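## Task

Find the small foam block sitting on a shelf behind the cartons and move it onto the desk. Every carton must end up resting on a shelf again. The robot must not fall or finish leaning, or the task fails. Anything that stays in place only because the robot is holding it does not count.

## Robot and tools

Robot: a simulated Hello Robot Stretch 3 with a single arm. It has a two-wheel base (0.33 m long, 0.34 m wide) that cannot move sideways, a lift on a vertical mast, and an arm that reaches out to the robot's right. To move the gripper forward or back, drive the base. Turns pivot about the point between the drive wheels, 0.05 m behind the front edge. With the arm pulled in and the wrist folded, a turn sweeps a radius of 0.28 m. An unfolded, level gripper reaches beyond that. Objects may occasionally get nudged by something other than the robot.

Frames: in the base frame the origin is on the floor between the wheels, x points forward, y left, z up. hand_pose uses this frame, at the point where closed fingertips meet. The odometry frame is the base frame at the scene's start. Heading is positive to the left, in -3.142 to 3.142.

execute_actions takes "actions", a list run in order. An empty list only reports state and images. Each action is {"robot": ..., "steps": n, "until": ...}. steps is 1 to 450 control steps at 30 per second, default 1. {"steps": n} alone waits. "robot" holds one command, a list (queue) of up to 8 commands run one after another, or {"stop": true}, which brakes everything and clears the queue. A queue may also contain {"pause_s": s}, up to 15 s. A command can hold:
- "base": exactly one of {"translate_m": d}, a straight drive offset in metres from where the base is when the command starts (forward positive, |d| at most 1), or {"rotate_rad": d}, a turn-in-place offset in radians (counter-clockwise, i.e. left, positive, |d| at most 3.2).
- "joints": absolute targets by name, each a single number. Unnamed joints keep their targets. Ranges: lift_m 0 to 1.1 (arm height on the mast); arm_m 0 to 0.52 (extension); wrist_yaw_rad -1.345 to 4.42 (0 along the arm, positive toward the front, 3.0 folded over the base); wrist_pitch_rad -1.57 to 0.451 (0 level, negative tips fingertips down); wrist_roll_rad -2.911 to 2.911 (0 fingers side by side); gripper_m -0.089 to 0.179 (larger is wider; the real gap is about 0.007 m smaller when nearly shut, 0.025 m when fully open); head_pan_rad -3.953 to 1.73 (0 forward, positive left, -1.57 faces along the arm); head_tilt_rad -1.53 to 0.419 (negative looks down).
- "contact_limits": {"arm_m": effort%} from 1 to 100, the effort at which the arm halts. Lower is gentler.
Any invalid field or out-of-range number rejects the whole call and nothing runs.

New commands take effect immediately and cancel the remainder of an older queue. Motions keep going between calls and while the controller thinks. "until" ends an action early. {"robot": {"status": "ended"}} waits until nothing is moving and no queue runs. Fields can also be compared, e.g. {"lift_m": [">", 0.3]}, {"base_status": ["!=", "moving"]}. {"any": {"status": "ended"}} fires when the first motion ends.

The base moves fast (0.30 m/s, 1.9 rad/s) only when stowed: lift_m below 0.30, arm_m below 0.03, wrist_yaw_rad above 2.54. Otherwise it moves at 0.10 m/s and 0.63 rad/s. Fold or unfold the wrist only with lift_m between 0.32 and 0.95, wrist_pitch_rad -0.4 and roll near 0. Once folded, the lift may go down to 0.25. If yaw is below -0.4, keep pitch at -0.5 or lower.

Gripping: command gripper_m smaller than the object's width. To let go, open at least 0.02 beyond where the pads made contact. Neither the reading nor "done" proves you hold something, so check the cameras.

zoom_image: {"camera": "head_camera"|"nav_camera"|"wrist_camera", "region": [x0, y0, x1, y1]} in image pixels, top-left origin, at most 504 by 504. It crops the latest image. head_camera and nav_camera move with the head; wrist_camera rides on the gripper.

finished_scene: {"scene": n}, where n is the current scene's number. Call it only after everything has stopped and objects rest on their own. It cannot be undone.

Result lines: base_status and joint_status give each part's state: moving, done, off_target (stuck short, may still push), contact_stop (the arm or lift hit something and went slack), time_out, stopped, not_commanded, torque_fault (wrist servo off for 10 s). The bracket after base_status shows distance travelled and its goal. joint_goals lists targets; measured_speeds lists speeds. refusals, queue (idle/running/done/dropped/stopped) and queue_left track commands. Lines beginning "refused:" or "dropped:" explain rejected goals or abandoned queues. on_its_own reports goals the robot changed itself, slack or unpowered joints, motors straining at rest, and base lean of 3 degrees or more. base_tilt gives forward and right lean in degrees. motor_effort is percent of maximum, positive pushing toward higher values, with a bracketed peak. lidar_m gives 12 distances from the origin, one per 30-degree sector, the first ahead and counter-clockwise from there, in a plane 0.17 m above the floor. wrist_depth_mm and head_depth_mm are 7x7 grids of median depth in mm.

Avoid: pushing with the arm against solid things while the gripper is above about 0.45 m, since the robot can tip before the stop. Never push a second time after a contact_stop. Do not drive while gripping or pressing something fixed, and avoid snagging furniture, especially reversing. If it leans, undo the last move in small steps, pull the gripper free, and lower lift_m to about 0.2 if needed. Avoid dropping, slamming or knocking over objects, and long hard pushes that overheat the wrist servos.

Each tool is called after "Call:" in YAML: its name, and indented under it one key for each argument.

## Session

Call:
execute_actions:
  actions: []

Scene clock: 0.00 s.
robot.base_odometry: x=+0.000 y=+0.000 heading=+0.000 (m, m, rad; robot's odometry frame)
robot.turned_by_wheels: +0.000 (rad since the last result)
robot.turned_by_imu: +0.000 (rad since the last result)
robot.base_tilt: forward=-1.0 right=+0.7 (deg)
robot.lidar_m: 2.29 2.06 2.41 1.92 1.90 2.06 1.80 1.82 2.21 1.87 1.85 1.98
robot.head_depth_mm: 1761 2560 2672 2651 2634 2644 2478 / 1773 2562 2929 2920 2850 2855 2481 / 1773 2582 2798 2767 2719 2186 2248 / 1636 2560 2674 2658 2617 2321 2496 / 1574 2515 2534 2526 2496 2108 2443 / 1580 2442 2437 2433 2412 2095 2332 / 1585 2353 2335 2321 2329 1907 2276
robot.base_status: not_commanded
robot.joint_positions: lift_m=+0.452 arm_m=+0.000 wrist_yaw_rad=+3.119 wrist_pitch_rad=-0.331 wrist_roll_rad=+0.011 gripper_m=+0.037 head_pan_rad=-0.003 head_tilt_rad=-0.003
robot.joint_goals: lift_m=+0.452 arm_m=+0.000 wrist_yaw_rad=+3.119 wrist_pitch_rad=-0.331 wrist_roll_rad=+0.011 gripper_m=+0.037 head_pan_rad=-0.003 head_tilt_rad=-0.003
robot.joint_status: lift_m=not_commanded arm_m=not_commanded wrist_yaw_rad=not_commanded wrist_pitch_rad=not_commanded wrist_roll_rad=not_commanded gripper_m=not_commanded head_pan_rad=not_commanded head_tilt_rad=not_commanded
robot.measured_speeds: translate_m=+0.000 rotate_rad=+0.000 lift_m=+0.000 arm_m=+0.000 wrist_yaw_rad=+0.000 wrist_pitch_rad=+0.000 wrist_roll_rad=+0.000 head_pan_rad=+0.000 head_tilt_rad=+0.000
robot: refusals=0 queue=idle queue_left=0
robot.motor_effort: left_wheel=+0 right_wheel=+0 lift_m=+30 arm_m=+0 wrist_yaw_rad=-1 wrist_pitch_rad=+6 wrist_roll_rad=+0 gripper_m=+0 head_pan_rad=+1 head_tilt_rad=+2 (%)
robot.hand_pose: x=-0.0160 y=+0.0898 z=+0.4842 quat_wxyz=(+0.125, +0.702, +0.108, +0.693) (m; robot's base frame)
robot.wrist_depth_mm: - - - - - - - / - - - - - - - / - - - - - - - / - - - - - - - / - 969 - 906 - 922 907 / 817 791 - 774 - 784 784 / 660 665 657 656 678 649 664
pictures: head_camera (sideways: a quarter turn clockwise sets it upright), nav_camera (sideways: a quarter turn counterclockwise sets it upright), wrist_camera
Images, in order (width x height): head_camera 896x504, nav_camera 672x504, wrist_camera 644x364.

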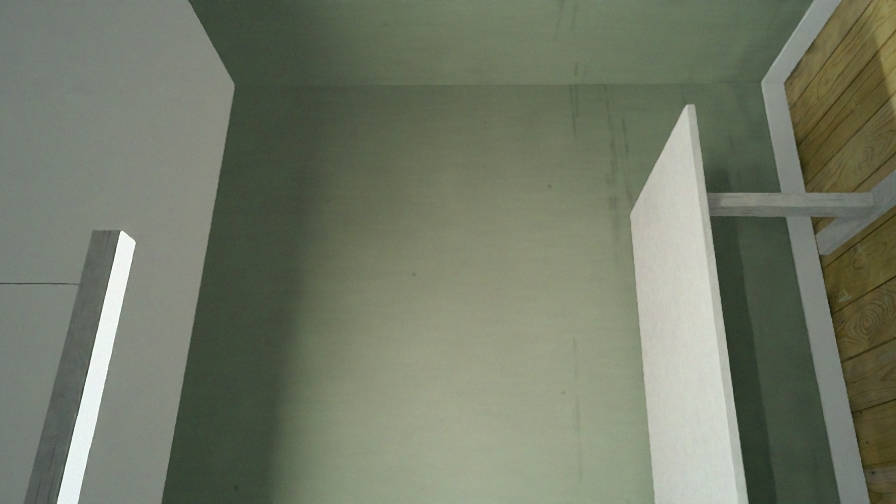

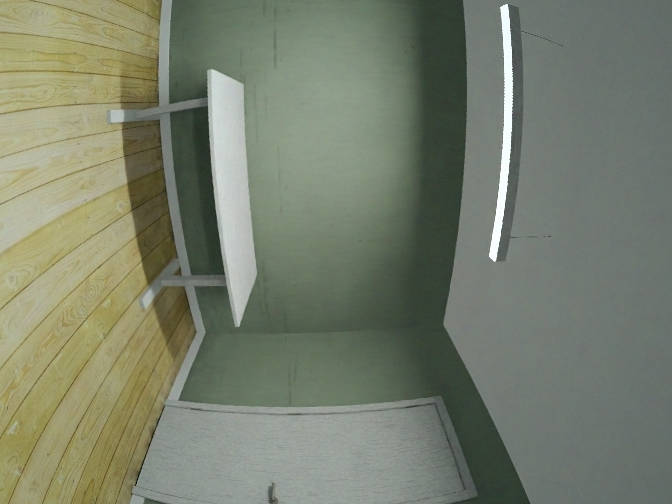

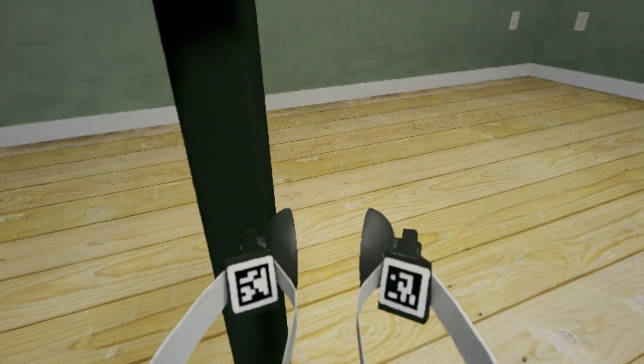

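Call:
execute_actions:
  actions:
    - {"robot":{"joints":{"head_pan_rad":-1.8,"head_tilt_rad":-0.5}},"steps":90,"until":{"robot":{"status":"ended"}}}

Call:
execute_actions:
  actions:
    - {"robot":{"joints":{"head_pan_rad":-3.4,"head_tilt_rad":-0.5}},"steps":90,"until":{"robot":{"status":"ended"}}}

Scene clock: 7.43 s.
robot.base_odometry: x=+0.000 y=+0.000 heading=+0.000 (m, m, rad; robot's odometry frame)
robot.turned_by_wheels: +0.000 (rad since the last result)
robot.turned_by_imu: +0.001 (rad since the last result)
robot.base_tilt: forward=-1.0 right=+0.6 (deg)
robot.lidar_m: 2.28 2.07 2.40 1.92 1.90 2.05 1.80 1.82 2.21 1.86 1.85 1.98
robot.head_depth_mm: 2306 2465 2203 2357 2127 1657 1371 / 2192 2392 2602 2789 2129 1662 1364 / 2027 2196 2424 2582 2125 1664 1361 / 1907 2053 2241 2418 2119 1658 1358 / 1787 1914 2070 2247 2128 1649 1358 / 1683 1808 1944 2094 2116 1657 1358 / 1600 1706 1811 1956 2025 1656 1359
robot.base_status: not_commanded
robot.joint_positions: lift_m=+0.452 arm_m=+0.000 wrist_yaw_rad=+3.119 wrist_pitch_rad=-0.331 wrist_roll_rad=+0.011 gripper_m=+0.037 head_pan_rad=-1.793 head_tilt_rad=-0.494
robot.joint_goals: lift_m=+0.452 arm_m=+0.000 wrist_yaw_rad=+3.119 wrist_pitch_rad=-0.331 wrist_roll_rad=+0.011 gripper_m=+0.037 head_pan_rad=-1.800 head_tilt_rad=-0.500
robot.joint_status: lift_m=not_commanded arm_m=not_commanded wrist_yaw_rad=not_commanded wrist_pitch_rad=not_commanded wrist_roll_rad=not_commanded gripper_m=not_commanded head_pan_rad=done head_tilt_rad=done
robot.measured_speeds: translate_m=+0.000 rotate_rad=+0.000 lift_m=+0.000 arm_m=+0.000 wrist_yaw_rad=+0.000 wrist_pitch_rad=+0.000 wrist_roll_rad=+0.000 head_pan_rad=+0.000 head_tilt_rad=+0.000
robot: refusals=0 queue=done queue_left=0
robot.motor_effort: left_wheel=+0(0) right_wheel=+0(0) lift_m=+30(30) arm_m=+0(1) wrist_yaw_rad=+0(0) wrist_pitch_rad=+6(6) wrist_roll_rad=+0(0) gripper_m=+0(1) head_pan_rad=-4(56) head_tilt_rad=-2(20) (%)
robot.hand_pose: x=-0.0160 y=+0.0898 z=+0.4842 quat_wxyz=(+0.125, +0.702, +0.108, +0.693) (m; robot's base frame)
robot.wrist_depth_mm: - - - - - - - / - - - - - - - / - - - - - - - / - - - - - - - / 978 932 - 944 - 963 950 / 817 823 - 792 - 773 762 / 695 675 655 676 656 649 657
pictures: head_camera (sideways: a quarter turn clockwise sets it upright), nav_camera (sideways: a quarter turn counterclockwise sets it upright), wrist_camera
Images, in order (width x height): head_camera 896x504, nav_camera 672x504, wrist_camera 644x364.

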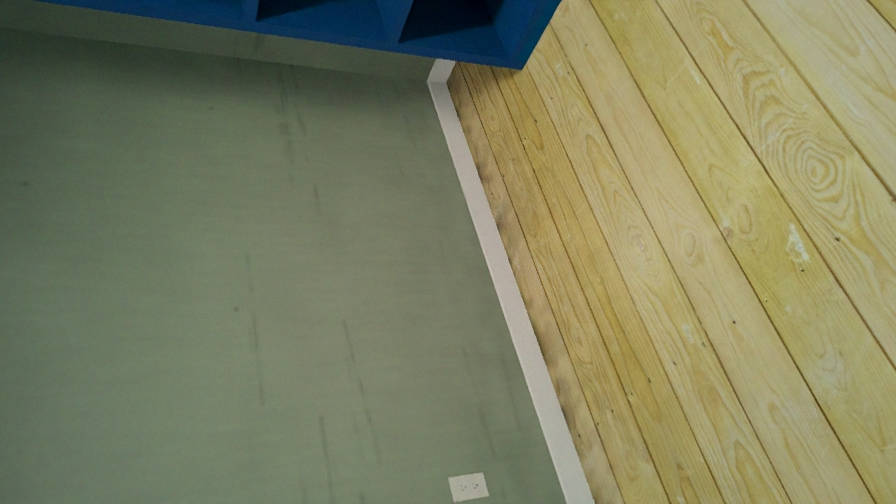

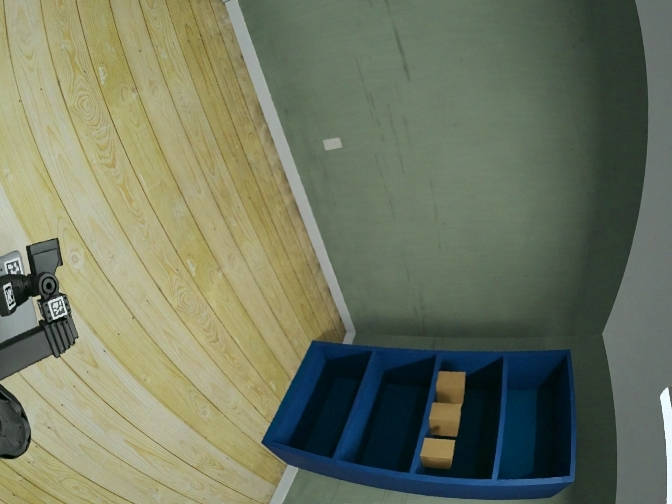

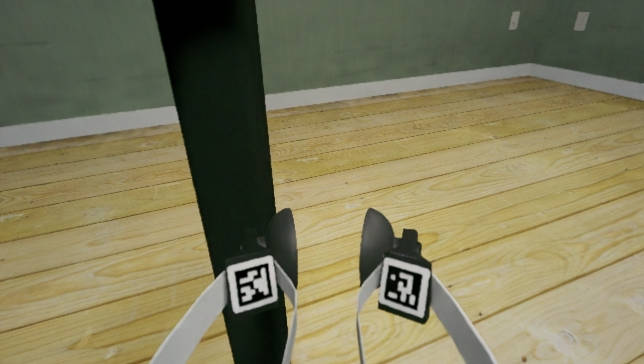

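Scene clock: 8.77 s.
robot.base_odometry: x=+0.000 y=+0.000 heading=+0.000 (m, m, rad; robot's odometry frame)
robot.turned_by_wheels: +0.000 (rad since the last result)
robot.turned_by_imu: +0.000 (rad since the last result)
robot.base_tilt: forward=-1.1 right=+0.7 (deg)
robot.lidar_m: 2.28 2.07 2.41 1.91 1.90 2.05 1.80 1.82 2.21 1.87 1.85 1.98
robot.head_depth_mm: 1960 2068 2191 2314 2122 1657 1362 / 2155 2274 2444 2523 2120 1653 1354 / 2414 2555 2742 2783 2120 1654 1356 / 2354 2501 2762 2658 2132 1658 1357 / 1955 2030 2344 2484 2114 1655 1354 / 2034 1998 2320 2467 2121 1657 1353 / 1932 1964 2206 2331 2027 1659 1356
robot.base_status: not_commanded
robot.joint_positions: lift_m=+0.452 arm_m=+0.000 wrist_yaw_rad=+3.119 wrist_pitch_rad=-0.331 wrist_roll_rad=+0.011 gripper_m=+0.037 head_pan_rad=-3.393 head_tilt_rad=-0.494
robot.joint_goals: lift_m=+0.452 arm_m=+0.000 wrist_yaw_rad=+3.119 wrist_pitch_rad=-0.331 wrist_roll_rad=+0.011 gripper_m=+0.037 head_pan_rad=-3.400 head_tilt_rad=-0.500
robot.joint_status: lift_m=not_commanded arm_m=not_commanded wrist_yaw_rad=not_commanded wrist_pitch_rad=not_commanded wrist_roll_rad=not_commanded gripper_m=not_commanded head_pan_rad=done head_tilt_rad=done
robot.measured_speeds: translate_m=+0.000 rotate_rad=+0.000 lift_m=+0.000 arm_m=+0.000 wrist_yaw_rad=+0.000 wrist_pitch_rad=+0.000 wrist_roll_rad=+0.000 head_pan_rad=+0.000 head_tilt_rad=+0.000
robot: refusals=0 queue=done queue_left=0
robot.motor_effort: left_wheel=+0(0) right_wheel=+0(0) lift_m=+30(30) arm_m=+0(1) wrist_yaw_rad=-1(1) wrist_pitch_rad=+6(6) wrist_roll_rad=+0(0) gripper_m=+0(0) head_pan_rad=-4(57) head_tilt_rad=-2(2) (%)
robot.hand_pose: x=-0.0160 y=+0.0898 z=+0.4842 quat_wxyz=(+0.125, +0.702, +0.108, +0.693) (m; robot's base frame)
robot.wrist_depth_mm: - - - - - - - / - - - - - - - / - - - - - - - / - - - - - - - / 1000 928 - 972 - 955 899 / 807 770 - 790 - 779 783 / 697 682 667 664 660 663 658
pictures: head_camera (sideways: a quarter turn clockwise sets it upright), nav_camera (sideways: a quarter turn counterclockwise sets it upright), wrist_camera
Images, in order (width x height): head_camera 896x504, nav_camera 672x504, wrist_camera 644x364.

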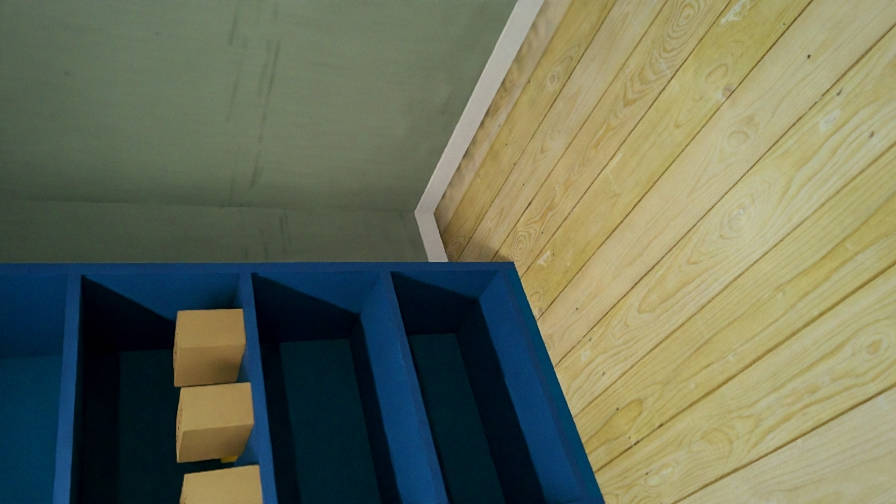

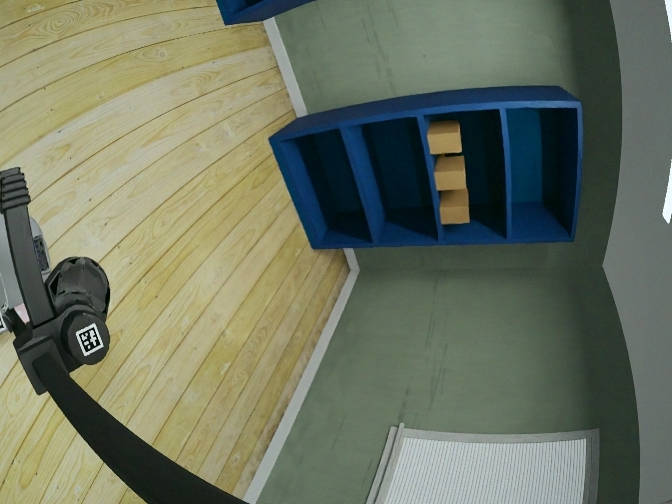

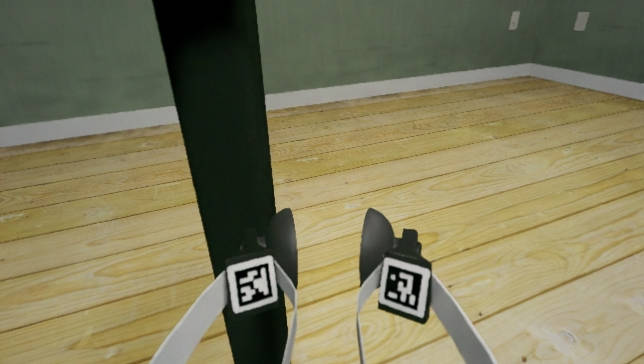

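Call:
execute_actions:
  actions:
    - {"robot":{"joints":{"head_pan_rad":-3.0,"head_tilt_rad":-0.35}},"steps":90,"until":{"robot":{"status":"ended"}}}

Call:
execute_actions:
  actions:
    - {"robot":{"joints":{"head_pan_rad":1.7,"head_tilt_rad":-0.35}},"steps":150,"until":{"robot":{"status":"ended"}}}

Scene clock: 26.27 s.
robot.base_odometry: x=+0.000 y=+0.000 heading=+0.000 (m, m, rad; robot's odometry frame)
robot.turned_by_wheels: +0.000 (rad since the last result)
robot.turned_by_imu: +0.001 (rad since the last result)
robot.base_tilt: forward=-1.0 right=+0.6 (deg)
robot.lidar_m: 2.27 2.07 2.40 1.91 1.90 2.05 1.80 1.82 2.21 1.87 1.85 1.97
robot.head_depth_mm: 1981 2071 1988 2181 2281 1923 1517 / 2072 2191 2016 2399 2479 1921 1517 / 2040 2124 1960 2334 2489 1924 1515 / 1971 2046 1862 2282 2354 1915 1519 / 1916 2000 2123 2240 2381 1915 1521 / 1892 2006 2097 2238 2338 1916 1520 / 1853 1931 2050 2167 2265 1908 1512
robot.base_status: not_commanded
robot.joint_positions: lift_m=+0.452 arm_m=+0.000 wrist_yaw_rad=+3.119 wrist_pitch_rad=-0.331 wrist_roll_rad=+0.011 gripper_m=+0.037 head_pan_rad=-3.007 head_tilt_rad=-0.360
robot.joint_goals: lift_m=+0.452 arm_m=+0.000 wrist_yaw_rad=+3.119 wrist_pitch_rad=-0.331 wrist_roll_rad=+0.011 gripper_m=+0.037 head_pan_rad=-3.000 head_tilt_rad=-0.350
robot.joint_status: lift_m=not_commanded arm_m=not_commanded wrist_yaw_rad=not_commanded wrist_pitch_rad=not_commanded wrist_roll_rad=not_commanded gripper_m=not_commanded head_pan_rad=done head_tilt_rad=done
robot.measured_speeds: translate_m=+0.000 rotate_rad=+0.000 lift_m=+0.000 arm_m=+0.000 wrist_yaw_rad=+0.000 wrist_pitch_rad=+0.000 wrist_roll_rad=+0.000 head_pan_rad=+0.000 head_tilt_rad=+0.000
robot: refusals=0 queue=done queue_left=0
robot.motor_effort: left_wheel=+0(0) right_wheel=+0(0) lift_m=+30(30) arm_m=-1(0) wrist_yaw_rad=+0(0) wrist_pitch_rad=+6(6) wrist_roll_rad=+0(0) gripper_m=+1(0) head_pan_rad=+5(38) head_tilt_rad=+3(11) (%)
robot.hand_pose: x=-0.0160 y=+0.0898 z=+0.4842 quat_wxyz=(+0.125, +0.702, +0.108, +0.693) (m; robot's base frame)
robot.wrist_depth_mm: - - - - - - - / - - - - - - - / - - - - - - - / - - - - - - - / 964 982 - 927 - 954 908 / 821 772 - 788 - 777 798 / 684 670 655 670 665 669 658
pictures: head_camera (sideways: a quarter turn clockwise sets it upright), nav_camera (sideways: a quarter turn counterclockwise sets it upright), wrist_camera
Images, in order (width x height): head_camera 896x504, nav_camera 672x504, wrist_camera 644x364.

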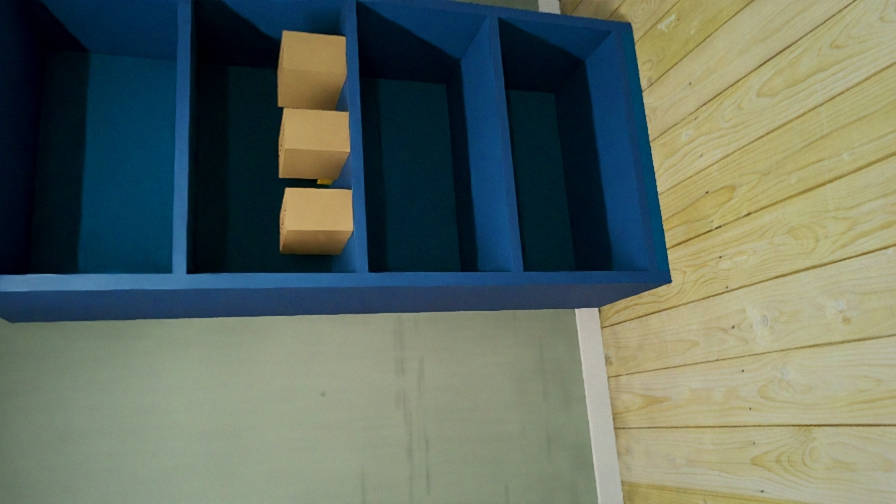

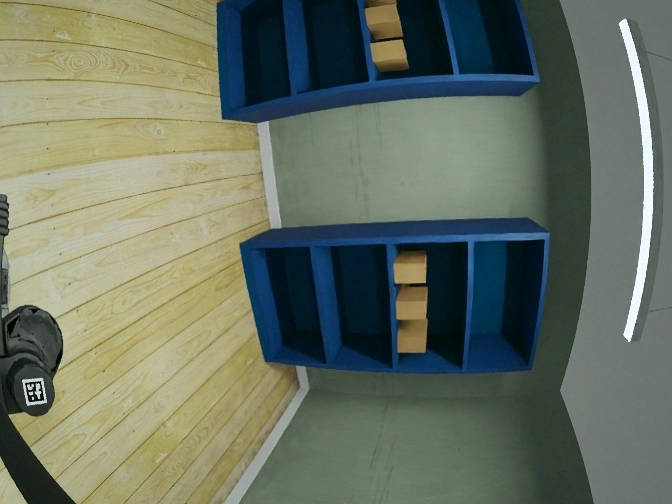

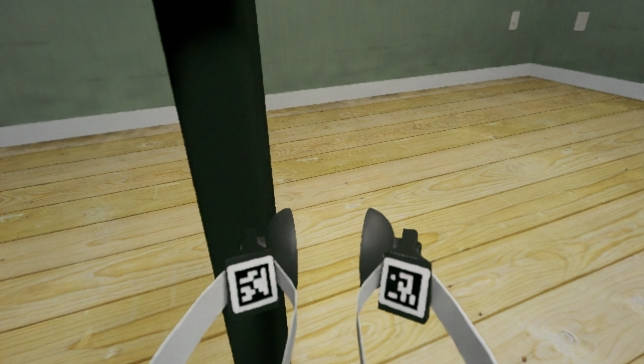

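Scene clock: 28.87 s.
robot.base_odometry: x=+0.000 y=+0.000 heading=+0.000 (m, m, rad; robot's odometry frame)
robot.turned_by_wheels: +0.000 (rad since the last result)
robot.turned_by_imu: +0.001 (rad since the last result)
robot.base_tilt: forward=-1.0 right=+0.6 (deg)
robot.lidar_m: 2.28 2.07 2.40 1.91 1.90 2.05 1.80 1.82 2.21 1.87 1.85 1.98
robot.head_depth_mm: 1835 1936 2081 2211 2335 1933 1519 / 1776 1892 2015 2132 2283 1944 1508 / 1731 1831 1936 2079 2213 1918 1522 / 1691 1783 1886 2010 2121 1930 1514 / 1652 1732 1831 1938 2062 1912 1517 / 1613 1688 1774 1886 2001 1931 1519 / 1572 1648 1734 1839 1954 2011 -
robot.base_status: not_commanded
robot.joint_positions: lift_m=+0.452 arm_m=+0.000 wrist_yaw_rad=+3.119 wrist_pitch_rad=-0.331 wrist_roll_rad=+0.011 gripper_m=+0.037 head_pan_rad=+1.693 head_tilt_rad=-0.359
robot.joint_goals: lift_m=+0.452 arm_m=+0.000 wrist_yaw_rad=+3.119 wrist_pitch_rad=-0.331 wrist_roll_rad=+0.011 gripper_m=+0.037 head_pan_rad=+1.700 head_tilt_rad=-0.350
robot.joint_status: lift_m=not_commanded arm_m=not_commanded wrist_yaw_rad=not_commanded wrist_pitch_rad=not_commanded wrist_roll_rad=not_commanded gripper_m=not_commanded head_pan_rad=done head_tilt_rad=done
robot.measured_speeds: translate_m=+0.000 rotate_rad=+0.000 lift_m=+0.000 arm_m=+0.000 wrist_yaw_rad=+0.000 wrist_pitch_rad=+0.000 wrist_roll_rad=+0.000 head_pan_rad=+0.000 head_tilt_rad=+0.000
robot: refusals=0 queue=done queue_left=0
robot.motor_effort: left_wheel=+0(0) right_wheel=+0(0) lift_m=+29(30) arm_m=+0(0) wrist_yaw_rad=+0(0) wrist_pitch_rad=+6(6) wrist_roll_rad=+0(0) gripper_m=+1(1) head_pan_rad=+5(55) head_tilt_rad=+3(2) (%)
robot.hand_pose: x=-0.0160 y=+0.0898 z=+0.4842 quat_wxyz=(+0.125, +0.702, +0.108, +0.693) (m; robot's base frame)
robot.wrist_depth_mm: - - - - - - - / - - - - - - - / - - - - - - - / - - - - - - - / 938 996 - 959 - 945 910 / 784 795 - 782 - 787 778 / 667 673 655 667 672 659 669
pictures: head_camera (sideways: a quarter turn clockwise sets it upright), nav_camera (sideways: a quarter turn counterclockwise sets it upright), wrist_camera
Images, in order (width x height): head_camera 896x504, nav_camera 672x504, wrist_camera 644x364.

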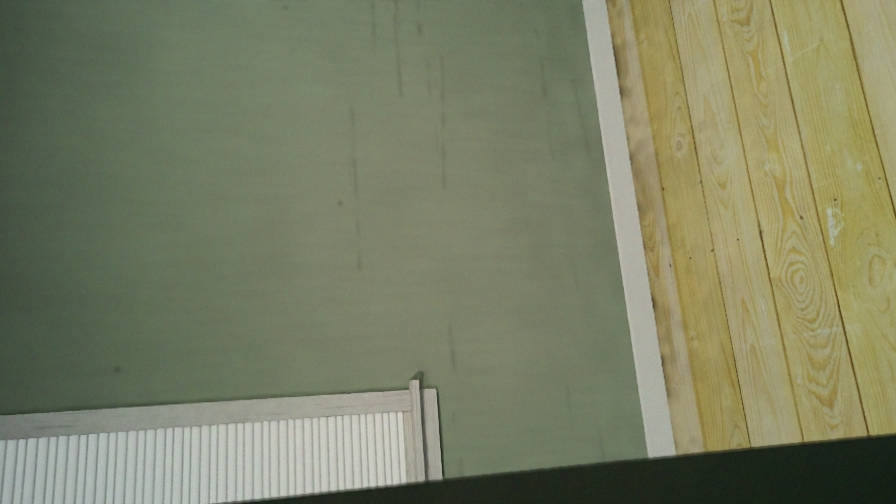

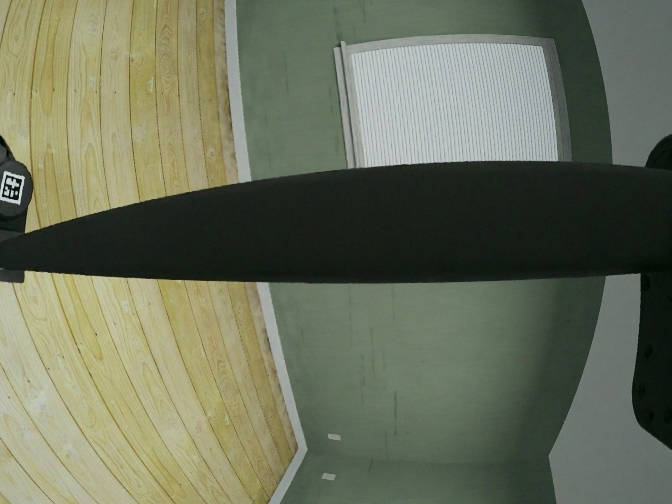

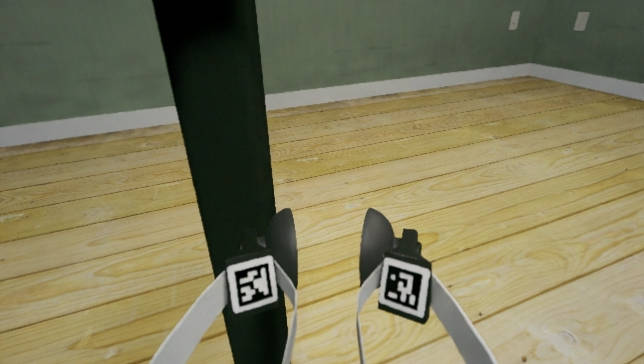

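Call:
execute_actions:
  actions:
    - {"robot":[{"joints":{"lift_m":0.27,"head_pan_rad":-1.57,"head_tilt_rad":-0.5}},{"base":{"translate_m":-0.6}},{"base":{"translate_m":-0.55}},{"base":{"rotate_rad":-1.571}}],"steps":450,"until":{"robot":{"status":"ended"}}}

Scene clock: 63.90 s.
robot.base_odometry: x=-1.150 y=+0.000 heading=-1.571 (m, m, rad; robot's odometry frame)
robot.turned_by_wheels: -1.571 (rad since the last result)
robot.turned_by_imu: -1.544 (rad since the last result)
robot.base_tilt: forward=-1.0 right=+0.6 (deg)
robot.lidar_m: 1.15 2.29 2.48 3.43 3.57 1.85 1.47 1.45 1.06 1.17 0.70 1.14
robot.head_depth_mm: 1040 1088 852 1194 1212 1331 1330 / 1123 1194 925 1395 1253 1470 1300 / 1075 1154 773 1381 1257 1421 1282 / 1039 1104 811 1311 1256 1048 1279 / 1003 1079 956 861 1262 1012 1277 / 973 1031 686 725 1254 985 1279 / 939 993 874 756 1213 981 941
robot.base_status: done (rotate_rad -1.5709 of -1.5710)
robot.joint_positions: lift_m=+0.270 arm_m=+0.000 wrist_yaw_rad=+3.119 wrist_pitch_rad=-0.332 wrist_roll_rad=+0.011 gripper_m=+0.037 head_pan_rad=-1.563 head_tilt_rad=-0.494
robot.joint_goals: lift_m=+0.270 arm_m=+0.000 wrist_yaw_rad=+3.119 wrist_pitch_rad=-0.332 wrist_roll_rad=+0.011 gripper_m=+0.037 head_pan_rad=-1.570 head_tilt_rad=-0.500
robot.joint_status: lift_m=done arm_m=not_commanded wrist_yaw_rad=not_commanded wrist_pitch_rad=not_commanded wrist_roll_rad=not_commanded gripper_m=not_commanded head_pan_rad=done head_tilt_rad=done
robot.measured_speeds: translate_m=+0.000 rotate_rad=+0.000 lift_m=+0.000 arm_m=+0.000 wrist_yaw_rad=+0.000 wrist_pitch_rad=+0.000 wrist_roll_rad=+0.000 head_pan_rad=+0.000 head_tilt_rad=+0.000
robot: refusals=0 queue=done queue_left=0
robot.motor_effort: left_wheel=+2(14) right_wheel=-2(7) lift_m=+19(31) arm_m=+0(0) wrist_yaw_rad=-1(0) wrist_pitch_rad=+7(7) wrist_roll_rad=+0(0) gripper_m=+1(0) head_pan_rad=-4(56) head_tilt_rad=-2(10) (%)
robot.hand_pose: x=-0.0160 y=+0.0896 z=+0.3027 quat_wxyz=(+0.126, +0.702, +0.109, +0.693) (m; robot's base frame)
robot.wrist_depth_mm: - - - - - - - / - - - - - - - / - - - - - - - / 842 849 - 844 808 838 821 / 687 693 - 669 681 660 654 / 546 561 - 552 - 542 538 / 480 492 - - 464 464 465
pictures: head_camera (sideways: a quarter turn clockwise sets it upright), nav_camera (sideways: a quarter turn counterclockwise sets it upright), wrist_camera
Images, in order (width x height): head_camera 896x504, nav_camera 672x504, wrist_camera 644x364.

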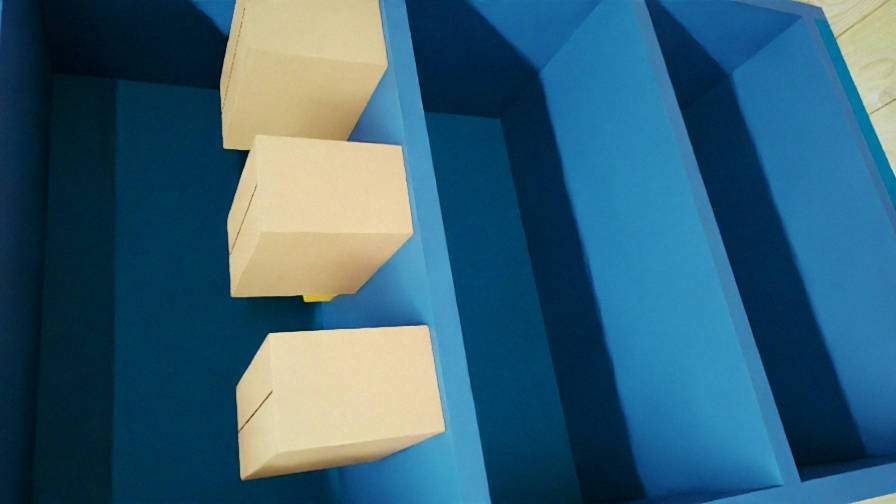

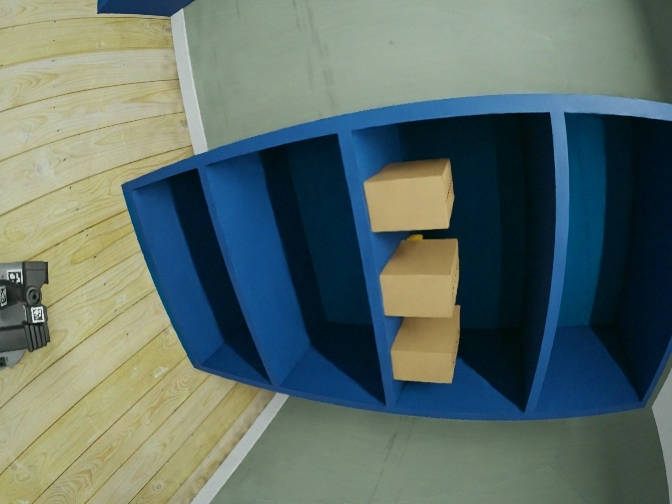

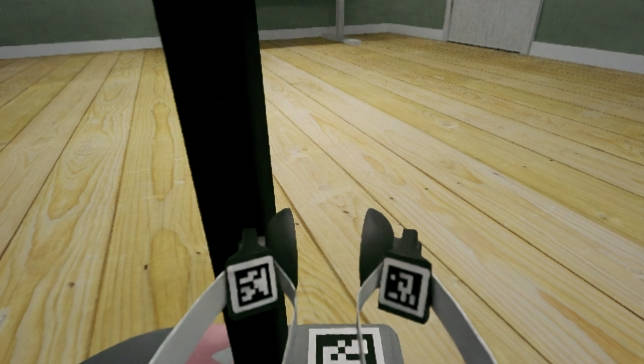

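Call:
execute_actions:
  actions:
    - {"robot":[{"base":{"rotate_rad":0.37},"joints":{"lift_m":0.8,"wrist_pitch_rad":-0.4}},{"joints":{"wrist_yaw_rad":0,"gripper_m":0.179}},{"joints":{"wrist_pitch_rad":0}}],"steps":450,"until":{"robot":{"status":"ended"}}}

Scene clock: 100.47 s.
robot.base_odometry: x=-1.150 y=+0.000 heading=-1.201 (m, m, rad; robot's odometry frame)
robot.turned_by_wheels: +0.370 (rad since the last result)
robot.turned_by_imu: +0.367 (rad since the last result)
robot.base_tilt: forward=-1.0 right=+0.6 (deg)
robot.lidar_m: 2.30 2.36 3.14 3.11 2.12 1.51 1.45 1.06 1.10 0.70 1.21 1.14
robot.head_depth_mm: 970 1040 931 809 1263 1015 1280 / 969 1034 693 735 1263 1014 1288 / 965 1031 704 740 1256 1013 1314 / 962 1037 1087 807 1237 1010 1280 / 582 628 747 747 1309 935 1292 / 974 1051 1137 1239 1361 1510 1359 / 971 1045 1135 1240 1357 1506 1359
robot.base_status: done (rotate_rad +0.3699 of +0.3700)
robot.joint_positions: lift_m=+0.800 arm_m=+0.000 wrist_yaw_rad=+0.003 wrist_pitch_rad=-0.024 wrist_roll_rad=+0.011 gripper_m=+0.179 head_pan_rad=-1.563 head_tilt_rad=-0.494
robot.joint_goals: lift_m=+0.800 arm_m=+0.000 wrist_yaw_rad=+0.000 wrist_pitch_rad=+0.000 wrist_roll_rad=+0.011 gripper_m=+0.179 head_pan_rad=-1.570 head_tilt_rad=-0.500
robot.joint_status: lift_m=done arm_m=not_commanded wrist_yaw_rad=done wrist_pitch_rad=done wrist_roll_rad=not_commanded gripper_m=done head_pan_rad=done head_tilt_rad=done
robot.measured_speeds: translate_m=+0.000 rotate_rad=+0.000 lift_m=+0.000 arm_m=+0.000 wrist_yaw_rad=+0.000 wrist_pitch_rad=+0.000 wrist_roll_rad=+0.000 head_pan_rad=+0.000 head_tilt_rad=+0.000
robot: refusals=0 queue=done queue_left=0
robot.motor_effort: left_wheel=-2(11) right_wheel=+2(9) lift_m=+38(40) arm_m=+0(0) wrist_yaw_rad=-2(3) wrist_pitch_rad=+9(9) wrist_roll_rad=+0(0) gripper_m=+0(84) head_pan_rad=-4(4) head_tilt_rad=-2(2) (%)
robot.hand_pose: x=-0.0207 y=-0.4003 z=+0.9080 quat_wxyz=(+0.704, +0.010, -0.710, -0.008) (m; robot's base frame)
robot.wrist_depth_mm: 855 866 865 819 448 524 447 / 875 903 892 857 455 529 453 / 908 929 910 894 883 904 904 / 923 948 916 916 921 918 908 / 961 971 979 965 953 928 918 / - - - 899 876 879 835 / - - - 670 671 682 624
pictures: head_camera (sideways: a quarter turn clockwise sets it upright), nav_camera (sideways: a quarter turn counterclockwise sets it upright), wrist_camera
Images, in order (width x height): head_camera 896x504, nav_camera 672x504, wrist_camera 644x364.

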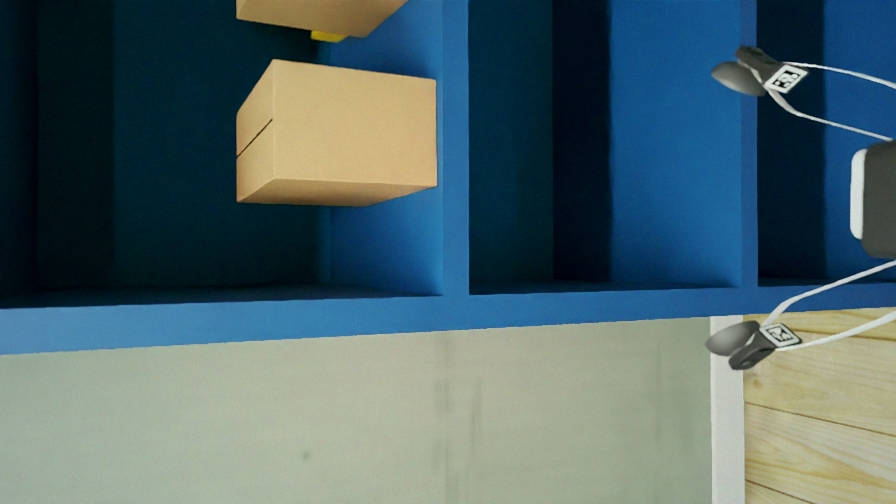

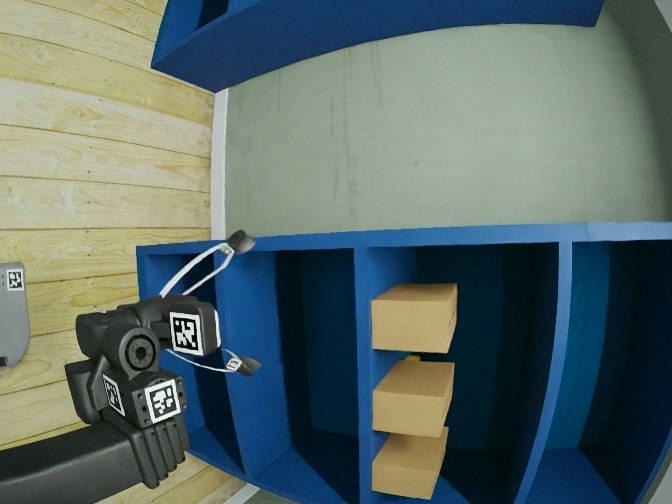

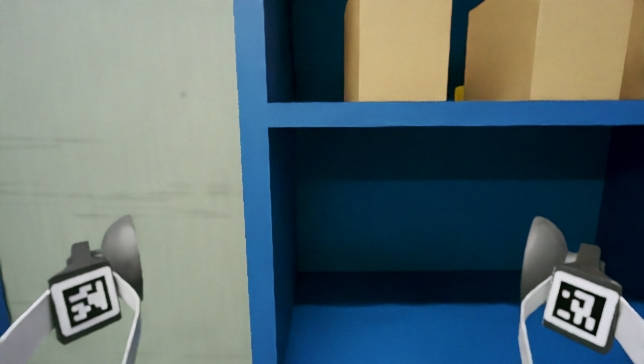

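Call:
execute_actions:
  actions:
    - {"robot":{"base":{"translate_m":-0.33},"joints":{"lift_m":0.95,"head_pan_rad":-1.7,"head_tilt_rad":-0.6}},"steps":450,"until":{"robot":{"status":"ended"}}}

Scene clock: 118.80 s.
robot.base_odometry: x=-1.269 y=+0.308 heading=-1.201 (m, m, rad; robot's odometry frame)
robot.turned_by_wheels: +0.000 (rad since the last result)
robot.turned_by_imu: +0.002 (rad since the last result)
robot.base_tilt: forward=-1.1 right=+0.7 (deg)
robot.lidar_m: 2.63 2.70 3.56 3.15 1.64 1.17 1.12 1.16 0.85 1.16 0.80 1.42
robot.head_depth_mm: 951 894 775 1035 1058 - - / 1008 703 746 1295 1150 - - / 997 887 806 1316 1154 - - / 980 1035 739 1296 - - - / 964 672 711 1283 - 1338 1217 / 953 1027 856 1270 1107 1356 1200 / 946 989 715 1242 1109 1320 1198
robot.base_status: done (translate_m -0.3300 of -0.3300)
robot.joint_positions: lift_m=+0.950 arm_m=+0.000 wrist_yaw_rad=+0.003 wrist_pitch_rad=-0.022 wrist_roll_rad=+0.011 gripper_m=+0.179 head_pan_rad=-1.693 head_tilt_rad=-0.592
robot.joint_goals: lift_m=+0.950 arm_m=+0.000 wrist_yaw_rad=+0.000 wrist_pitch_rad=+0.000 wrist_roll_rad=+0.011 gripper_m=+0.179 head_pan_rad=-1.700 head_tilt_rad=-0.600
robot.joint_status: lift_m=done arm_m=not_commanded wrist_yaw_rad=done wrist_pitch_rad=done wrist_roll_rad=not_commanded gripper_m=done head_pan_rad=done head_tilt_rad=done
robot.measured_speeds: translate_m=+0.000 rotate_rad=+0.000 lift_m=+0.000 arm_m=+0.000 wrist_yaw_rad=+0.000 wrist_pitch_rad=+0.000 wrist_roll_rad=+0.000 head_pan_rad=+0.000 head_tilt_rad=+0.000
robot: refusals=0 queue=done queue_left=0
robot.motor_effort: left_wheel=-2(8) right_wheel=+3(4) lift_m=+39(40) arm_m=+0(1) wrist_yaw_rad=-1(2) wrist_pitch_rad=+8(9) wrist_roll_rad=+0(0) gripper_m=+0(1) head_pan_rad=-5(23) head_tilt_rad=-3(9) (%)
robot.hand_pose: x=-0.0208 y=-0.4003 z=+1.0585 quat_wxyz=(+0.704, +0.009, -0.710, -0.007) (m; robot's base frame)
robot.wrist_depth_mm: 510 745 866 869 875 796 528 / 522 648 859 886 880 709 532 / 505 477 599 485 882 481 539 / 513 498 532 491 581 500 520 / 494 486 938 949 956 744 491 / - 850 - - - 890 515 / 580 795 914 926 915 810 587
pictures: head_camera (sideways: a quarter turn clockwise sets it upright), nav_camera (sideways: a quarter turn counterclockwise sets it upright), wrist_camera
Images, in order (width x height): head_camera 896x504, nav_camera 672x504, wrist_camera 644x364.

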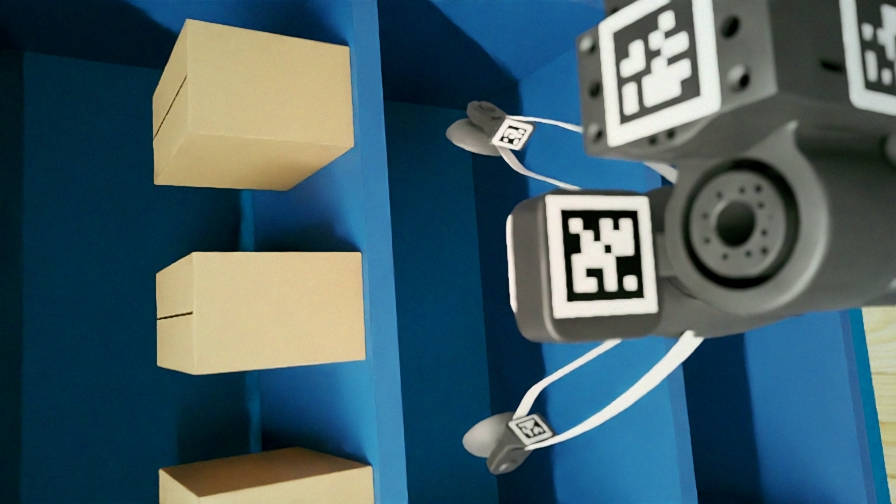

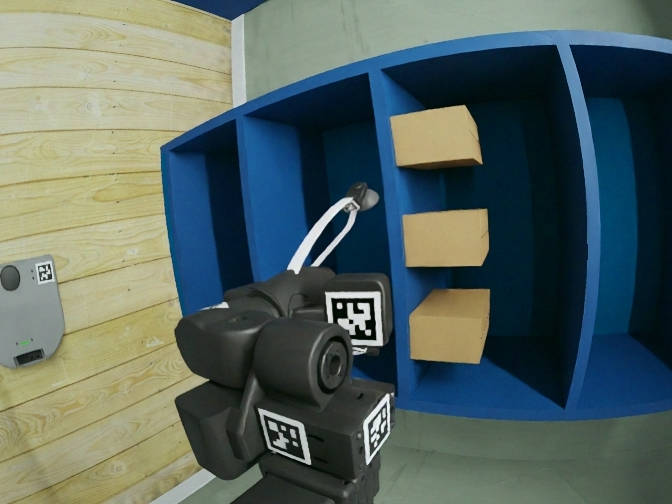

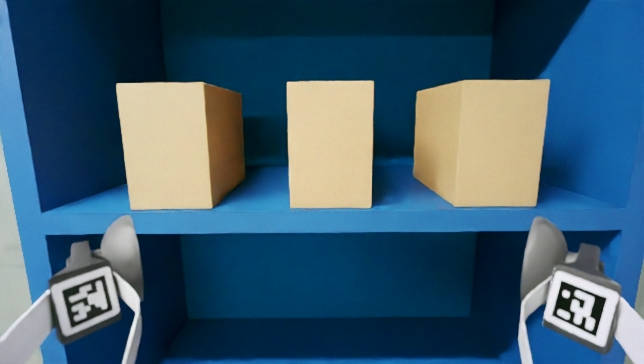

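Call:
execute_actions:
  actions:
    - {"robot":[{"joints":{"lift_m":1.03}},{"joints":{"arm_m":0.22}}],"steps":450,"until":{"robot":{"status":"ended"}}}

Scene clock: 133.83 s.
robot.base_odometry: x=-1.269 y=+0.308 heading=-1.201 (m, m, rad; robot's odometry frame)
robot.turned_by_wheels: +0.000 (rad since the last result)
robot.turned_by_imu: +0.002 (rad since the last result)
robot.base_tilt: forward=-1.1 right=+0.6 (deg)
robot.lidar_m: 2.63 2.71 3.55 3.14 1.64 1.17 1.12 1.16 0.85 1.16 0.80 1.42
robot.head_depth_mm: 954 947 - 1064 1043 1172 1250 / 1005 1053 749 1292 1110 1349 1248 / 994 - - 1329 1109 1390 1243 / 983 - - 1321 1112 1354 1228 / 969 1013 718 1289 1109 1349 1218 / 952 1029 804 1279 1105 1357 1203 / 942 987 715 1253 1106 1319 1200
robot.base_status: done (translate_m -0.3300 of -0.3300)
robot.joint_positions: lift_m=+1.030 arm_m=+0.220 wrist_yaw_rad=+0.002 wrist_pitch_rad=-0.022 wrist_roll_rad=+0.011 gripper_m=+0.179 head_pan_rad=-1.693 head_tilt_rad=-0.593
robot.joint_goals: lift_m=+1.030 arm_m=+0.220 wrist_yaw_rad=+0.000 wrist_pitch_rad=+0.000 wrist_roll_rad=+0.011 gripper_m=+0.179 head_pan_rad=-1.700 head_tilt_rad=-0.600
robot.joint_status: lift_m=done arm_m=done wrist_yaw_rad=done wrist_pitch_rad=done wrist_roll_rad=not_commanded gripper_m=done head_pan_rad=done head_tilt_rad=done
robot.measured_speeds: translate_m=+0.000 rotate_rad=+0.000 lift_m=+0.000 arm_m=+0.000 wrist_yaw_rad=+0.000 wrist_pitch_rad=+0.000 wrist_roll_rad=+0.000 head_pan_rad=+0.000 head_tilt_rad=+0.000
robot: refusals=0 queue=done queue_left=0
robot.motor_effort: left_wheel=-2(2) right_wheel=+3(3) lift_m=+38(40) arm_m=+4(5) wrist_yaw_rad=-1(3) wrist_pitch_rad=+8(8) wrist_roll_rad=+0(0) gripper_m=+1(0) head_pan_rad=-4(5) head_tilt_rad=-3(3) (%)
robot.hand_pose: x=-0.0210 y=-0.6203 z=+1.1386 quat_wxyz=(+0.704, +0.009, -0.710, -0.008) (m; robot's base frame)
robot.wrist_depth_mm: 517 659 677 653 656 658 527 / 514 668 672 682 670 681 519 / 514 660 694 694 679 685 497 / 275 315 503 274 500 353 273 / 281 338 525 283 494 377 280 / - 365 432 290 414 379 292 / 305 310 336 300 321 319 304
pictures: head_camera (sideways: a quarter turn clockwise sets it upright), nav_camera (sideways: a quarter turn counterclockwise sets it upright), wrist_camera
Images, in order (width x height): head_camera 896x504, nav_camera 672x504, wrist_camera 644x364.

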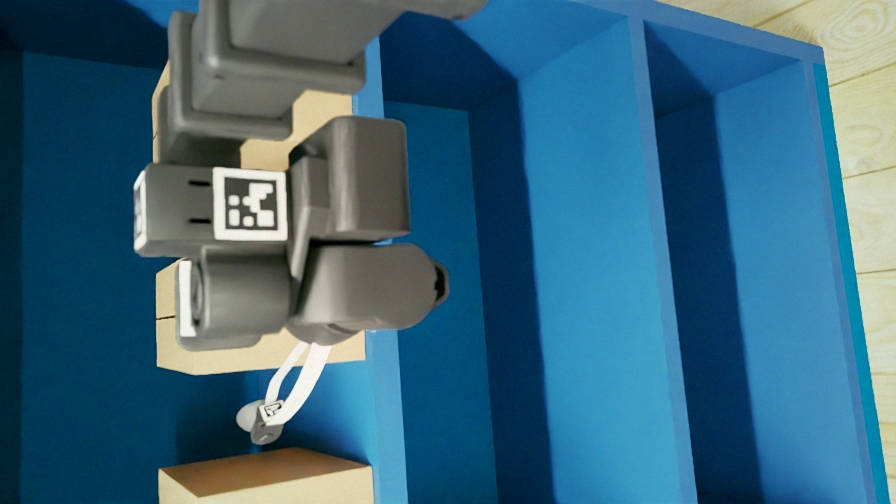

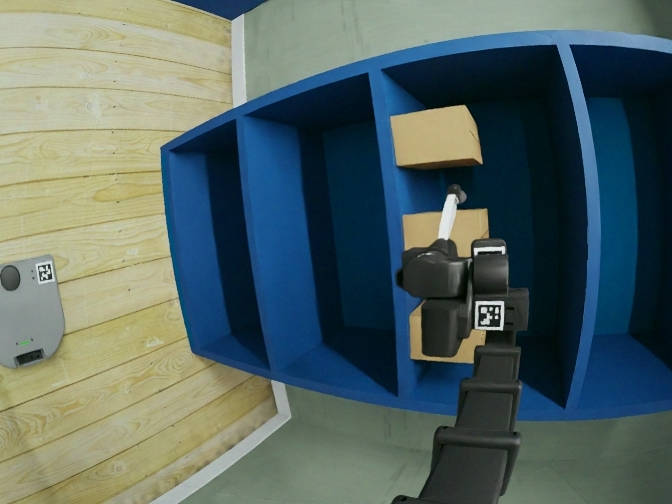

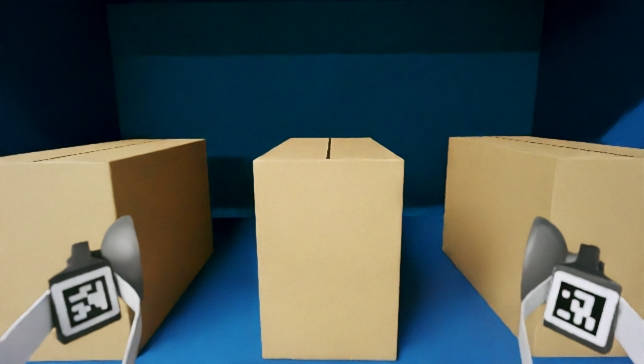

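Call:
execute_actions:
  actions:
    - {"robot":[{"joints":{"lift_m":1.01}},{"joints":{"arm_m":0.38}}],"steps":450,"until":{"robot":{"status":"ended"}}}

Scene clock: 145.57 s.
robot.base_odometry: x=-1.269 y=+0.308 heading=-1.201 (m, m, rad; robot's odometry frame)
robot.turned_by_wheels: +0.000 (rad since the last result)
robot.turned_by_imu: +0.001 (rad since the last result)
robot.base_tilt: forward=-1.0 right=+0.7 (deg)
robot.lidar_m: 2.62 2.70 3.55 3.14 1.64 1.17 1.12 1.16 0.85 1.16 0.80 1.42
robot.head_depth_mm: 949 900 - - 1044 1168 1250 / 1007 863 757 1289 1109 1354 1251 / 994 - 789 1321 1105 1396 1238 / 979 - 741 1287 1105 1351 1226 / 967 1013 723 1288 1112 1350 1211 / 959 1020 854 1274 1112 1352 1200 / 943 985 715 1254 1110 1319 1200
robot.base_status: done (translate_m -0.3300 of -0.3300)
robot.joint_positions: lift_m=+1.010 arm_m=+0.380 wrist_yaw_rad=+0.002 wrist_pitch_rad=-0.022 wrist_roll_rad=+0.011 gripper_m=+0.179 head_pan_rad=-1.693 head_tilt_rad=-0.593
robot.joint_goals: lift_m=+1.010 arm_m=+0.380 wrist_yaw_rad=+0.000 wrist_pitch_rad=+0.000 wrist_roll_rad=+0.011 gripper_m=+0.179 head_pan_rad=-1.700 head_tilt_rad=-0.600
robot.joint_status: lift_m=done arm_m=done wrist_yaw_rad=done wrist_pitch_rad=done wrist_roll_rad=not_commanded gripper_m=done head_pan_rad=done head_tilt_rad=done
robot.measured_speeds: translate_m=+0.000 rotate_rad=+0.000 lift_m=+0.000 arm_m=+0.000 wrist_yaw_rad=+0.000 wrist_pitch_rad=+0.000 wrist_roll_rad=+0.000 head_pan_rad=+0.000 head_tilt_rad=+0.000
robot: refusals=0 queue=done queue_left=0
robot.motor_effort: left_wheel=-2(2) right_wheel=+3(3) lift_m=+19(37) arm_m=+3(1) wrist_yaw_rad=-2(1) wrist_pitch_rad=+8(8) wrist_roll_rad=+0(0) gripper_m=+1(1) head_pan_rad=-5(3) head_tilt_rad=-2(1) (%)
robot.hand_pose: x=-0.0210 y=-0.7803 z=+1.1194 quat_wxyz=(+0.704, +0.009, -0.710, -0.008) (m; robot's base frame)
robot.wrist_depth_mm: 507 513 511 508 507 517 498 / 509 532 523 523 533 532 526 / 485 543 538 333 530 530 294 / 229 270 114 113 112 280 228 / 229 118 117 116 115 116 218 / - 123 121 119 119 120 209 / 233 281 125 123 122 284 246
pictures: head_camera (sideways: a quarter turn clockwise sets it upright), nav_camera (sideways: a quarter turn counterclockwise sets it upright), wrist_camera
Images, in order (width x height): head_camera 896x504, nav_camera 672x504, wrist_camera 644x364.

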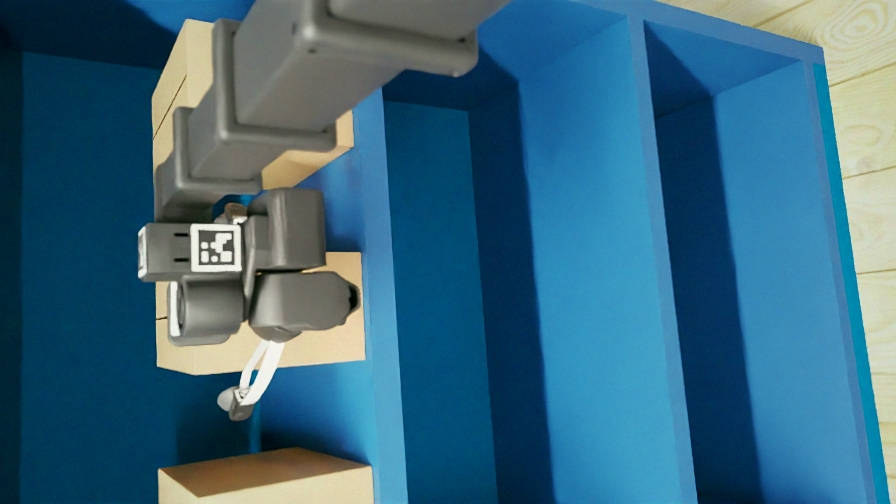

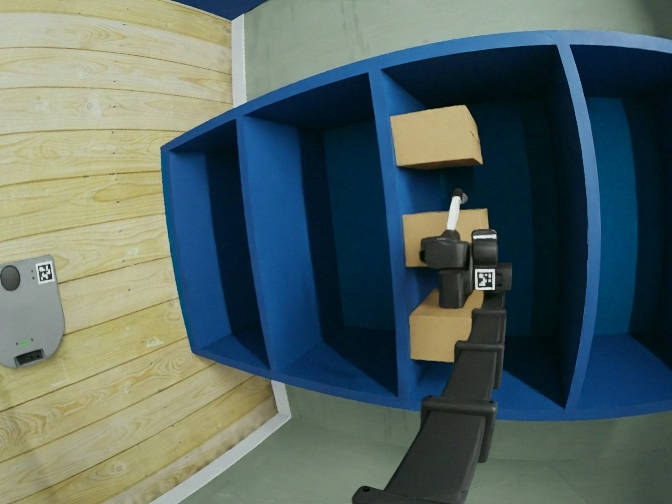

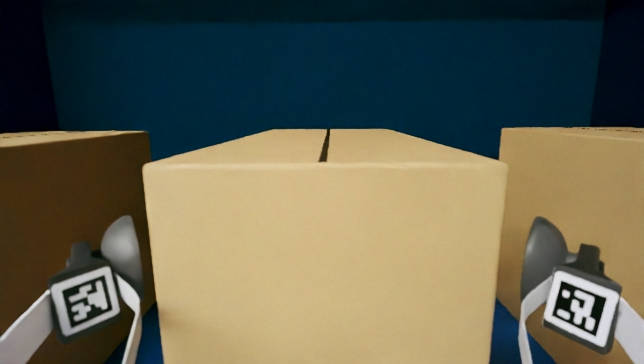

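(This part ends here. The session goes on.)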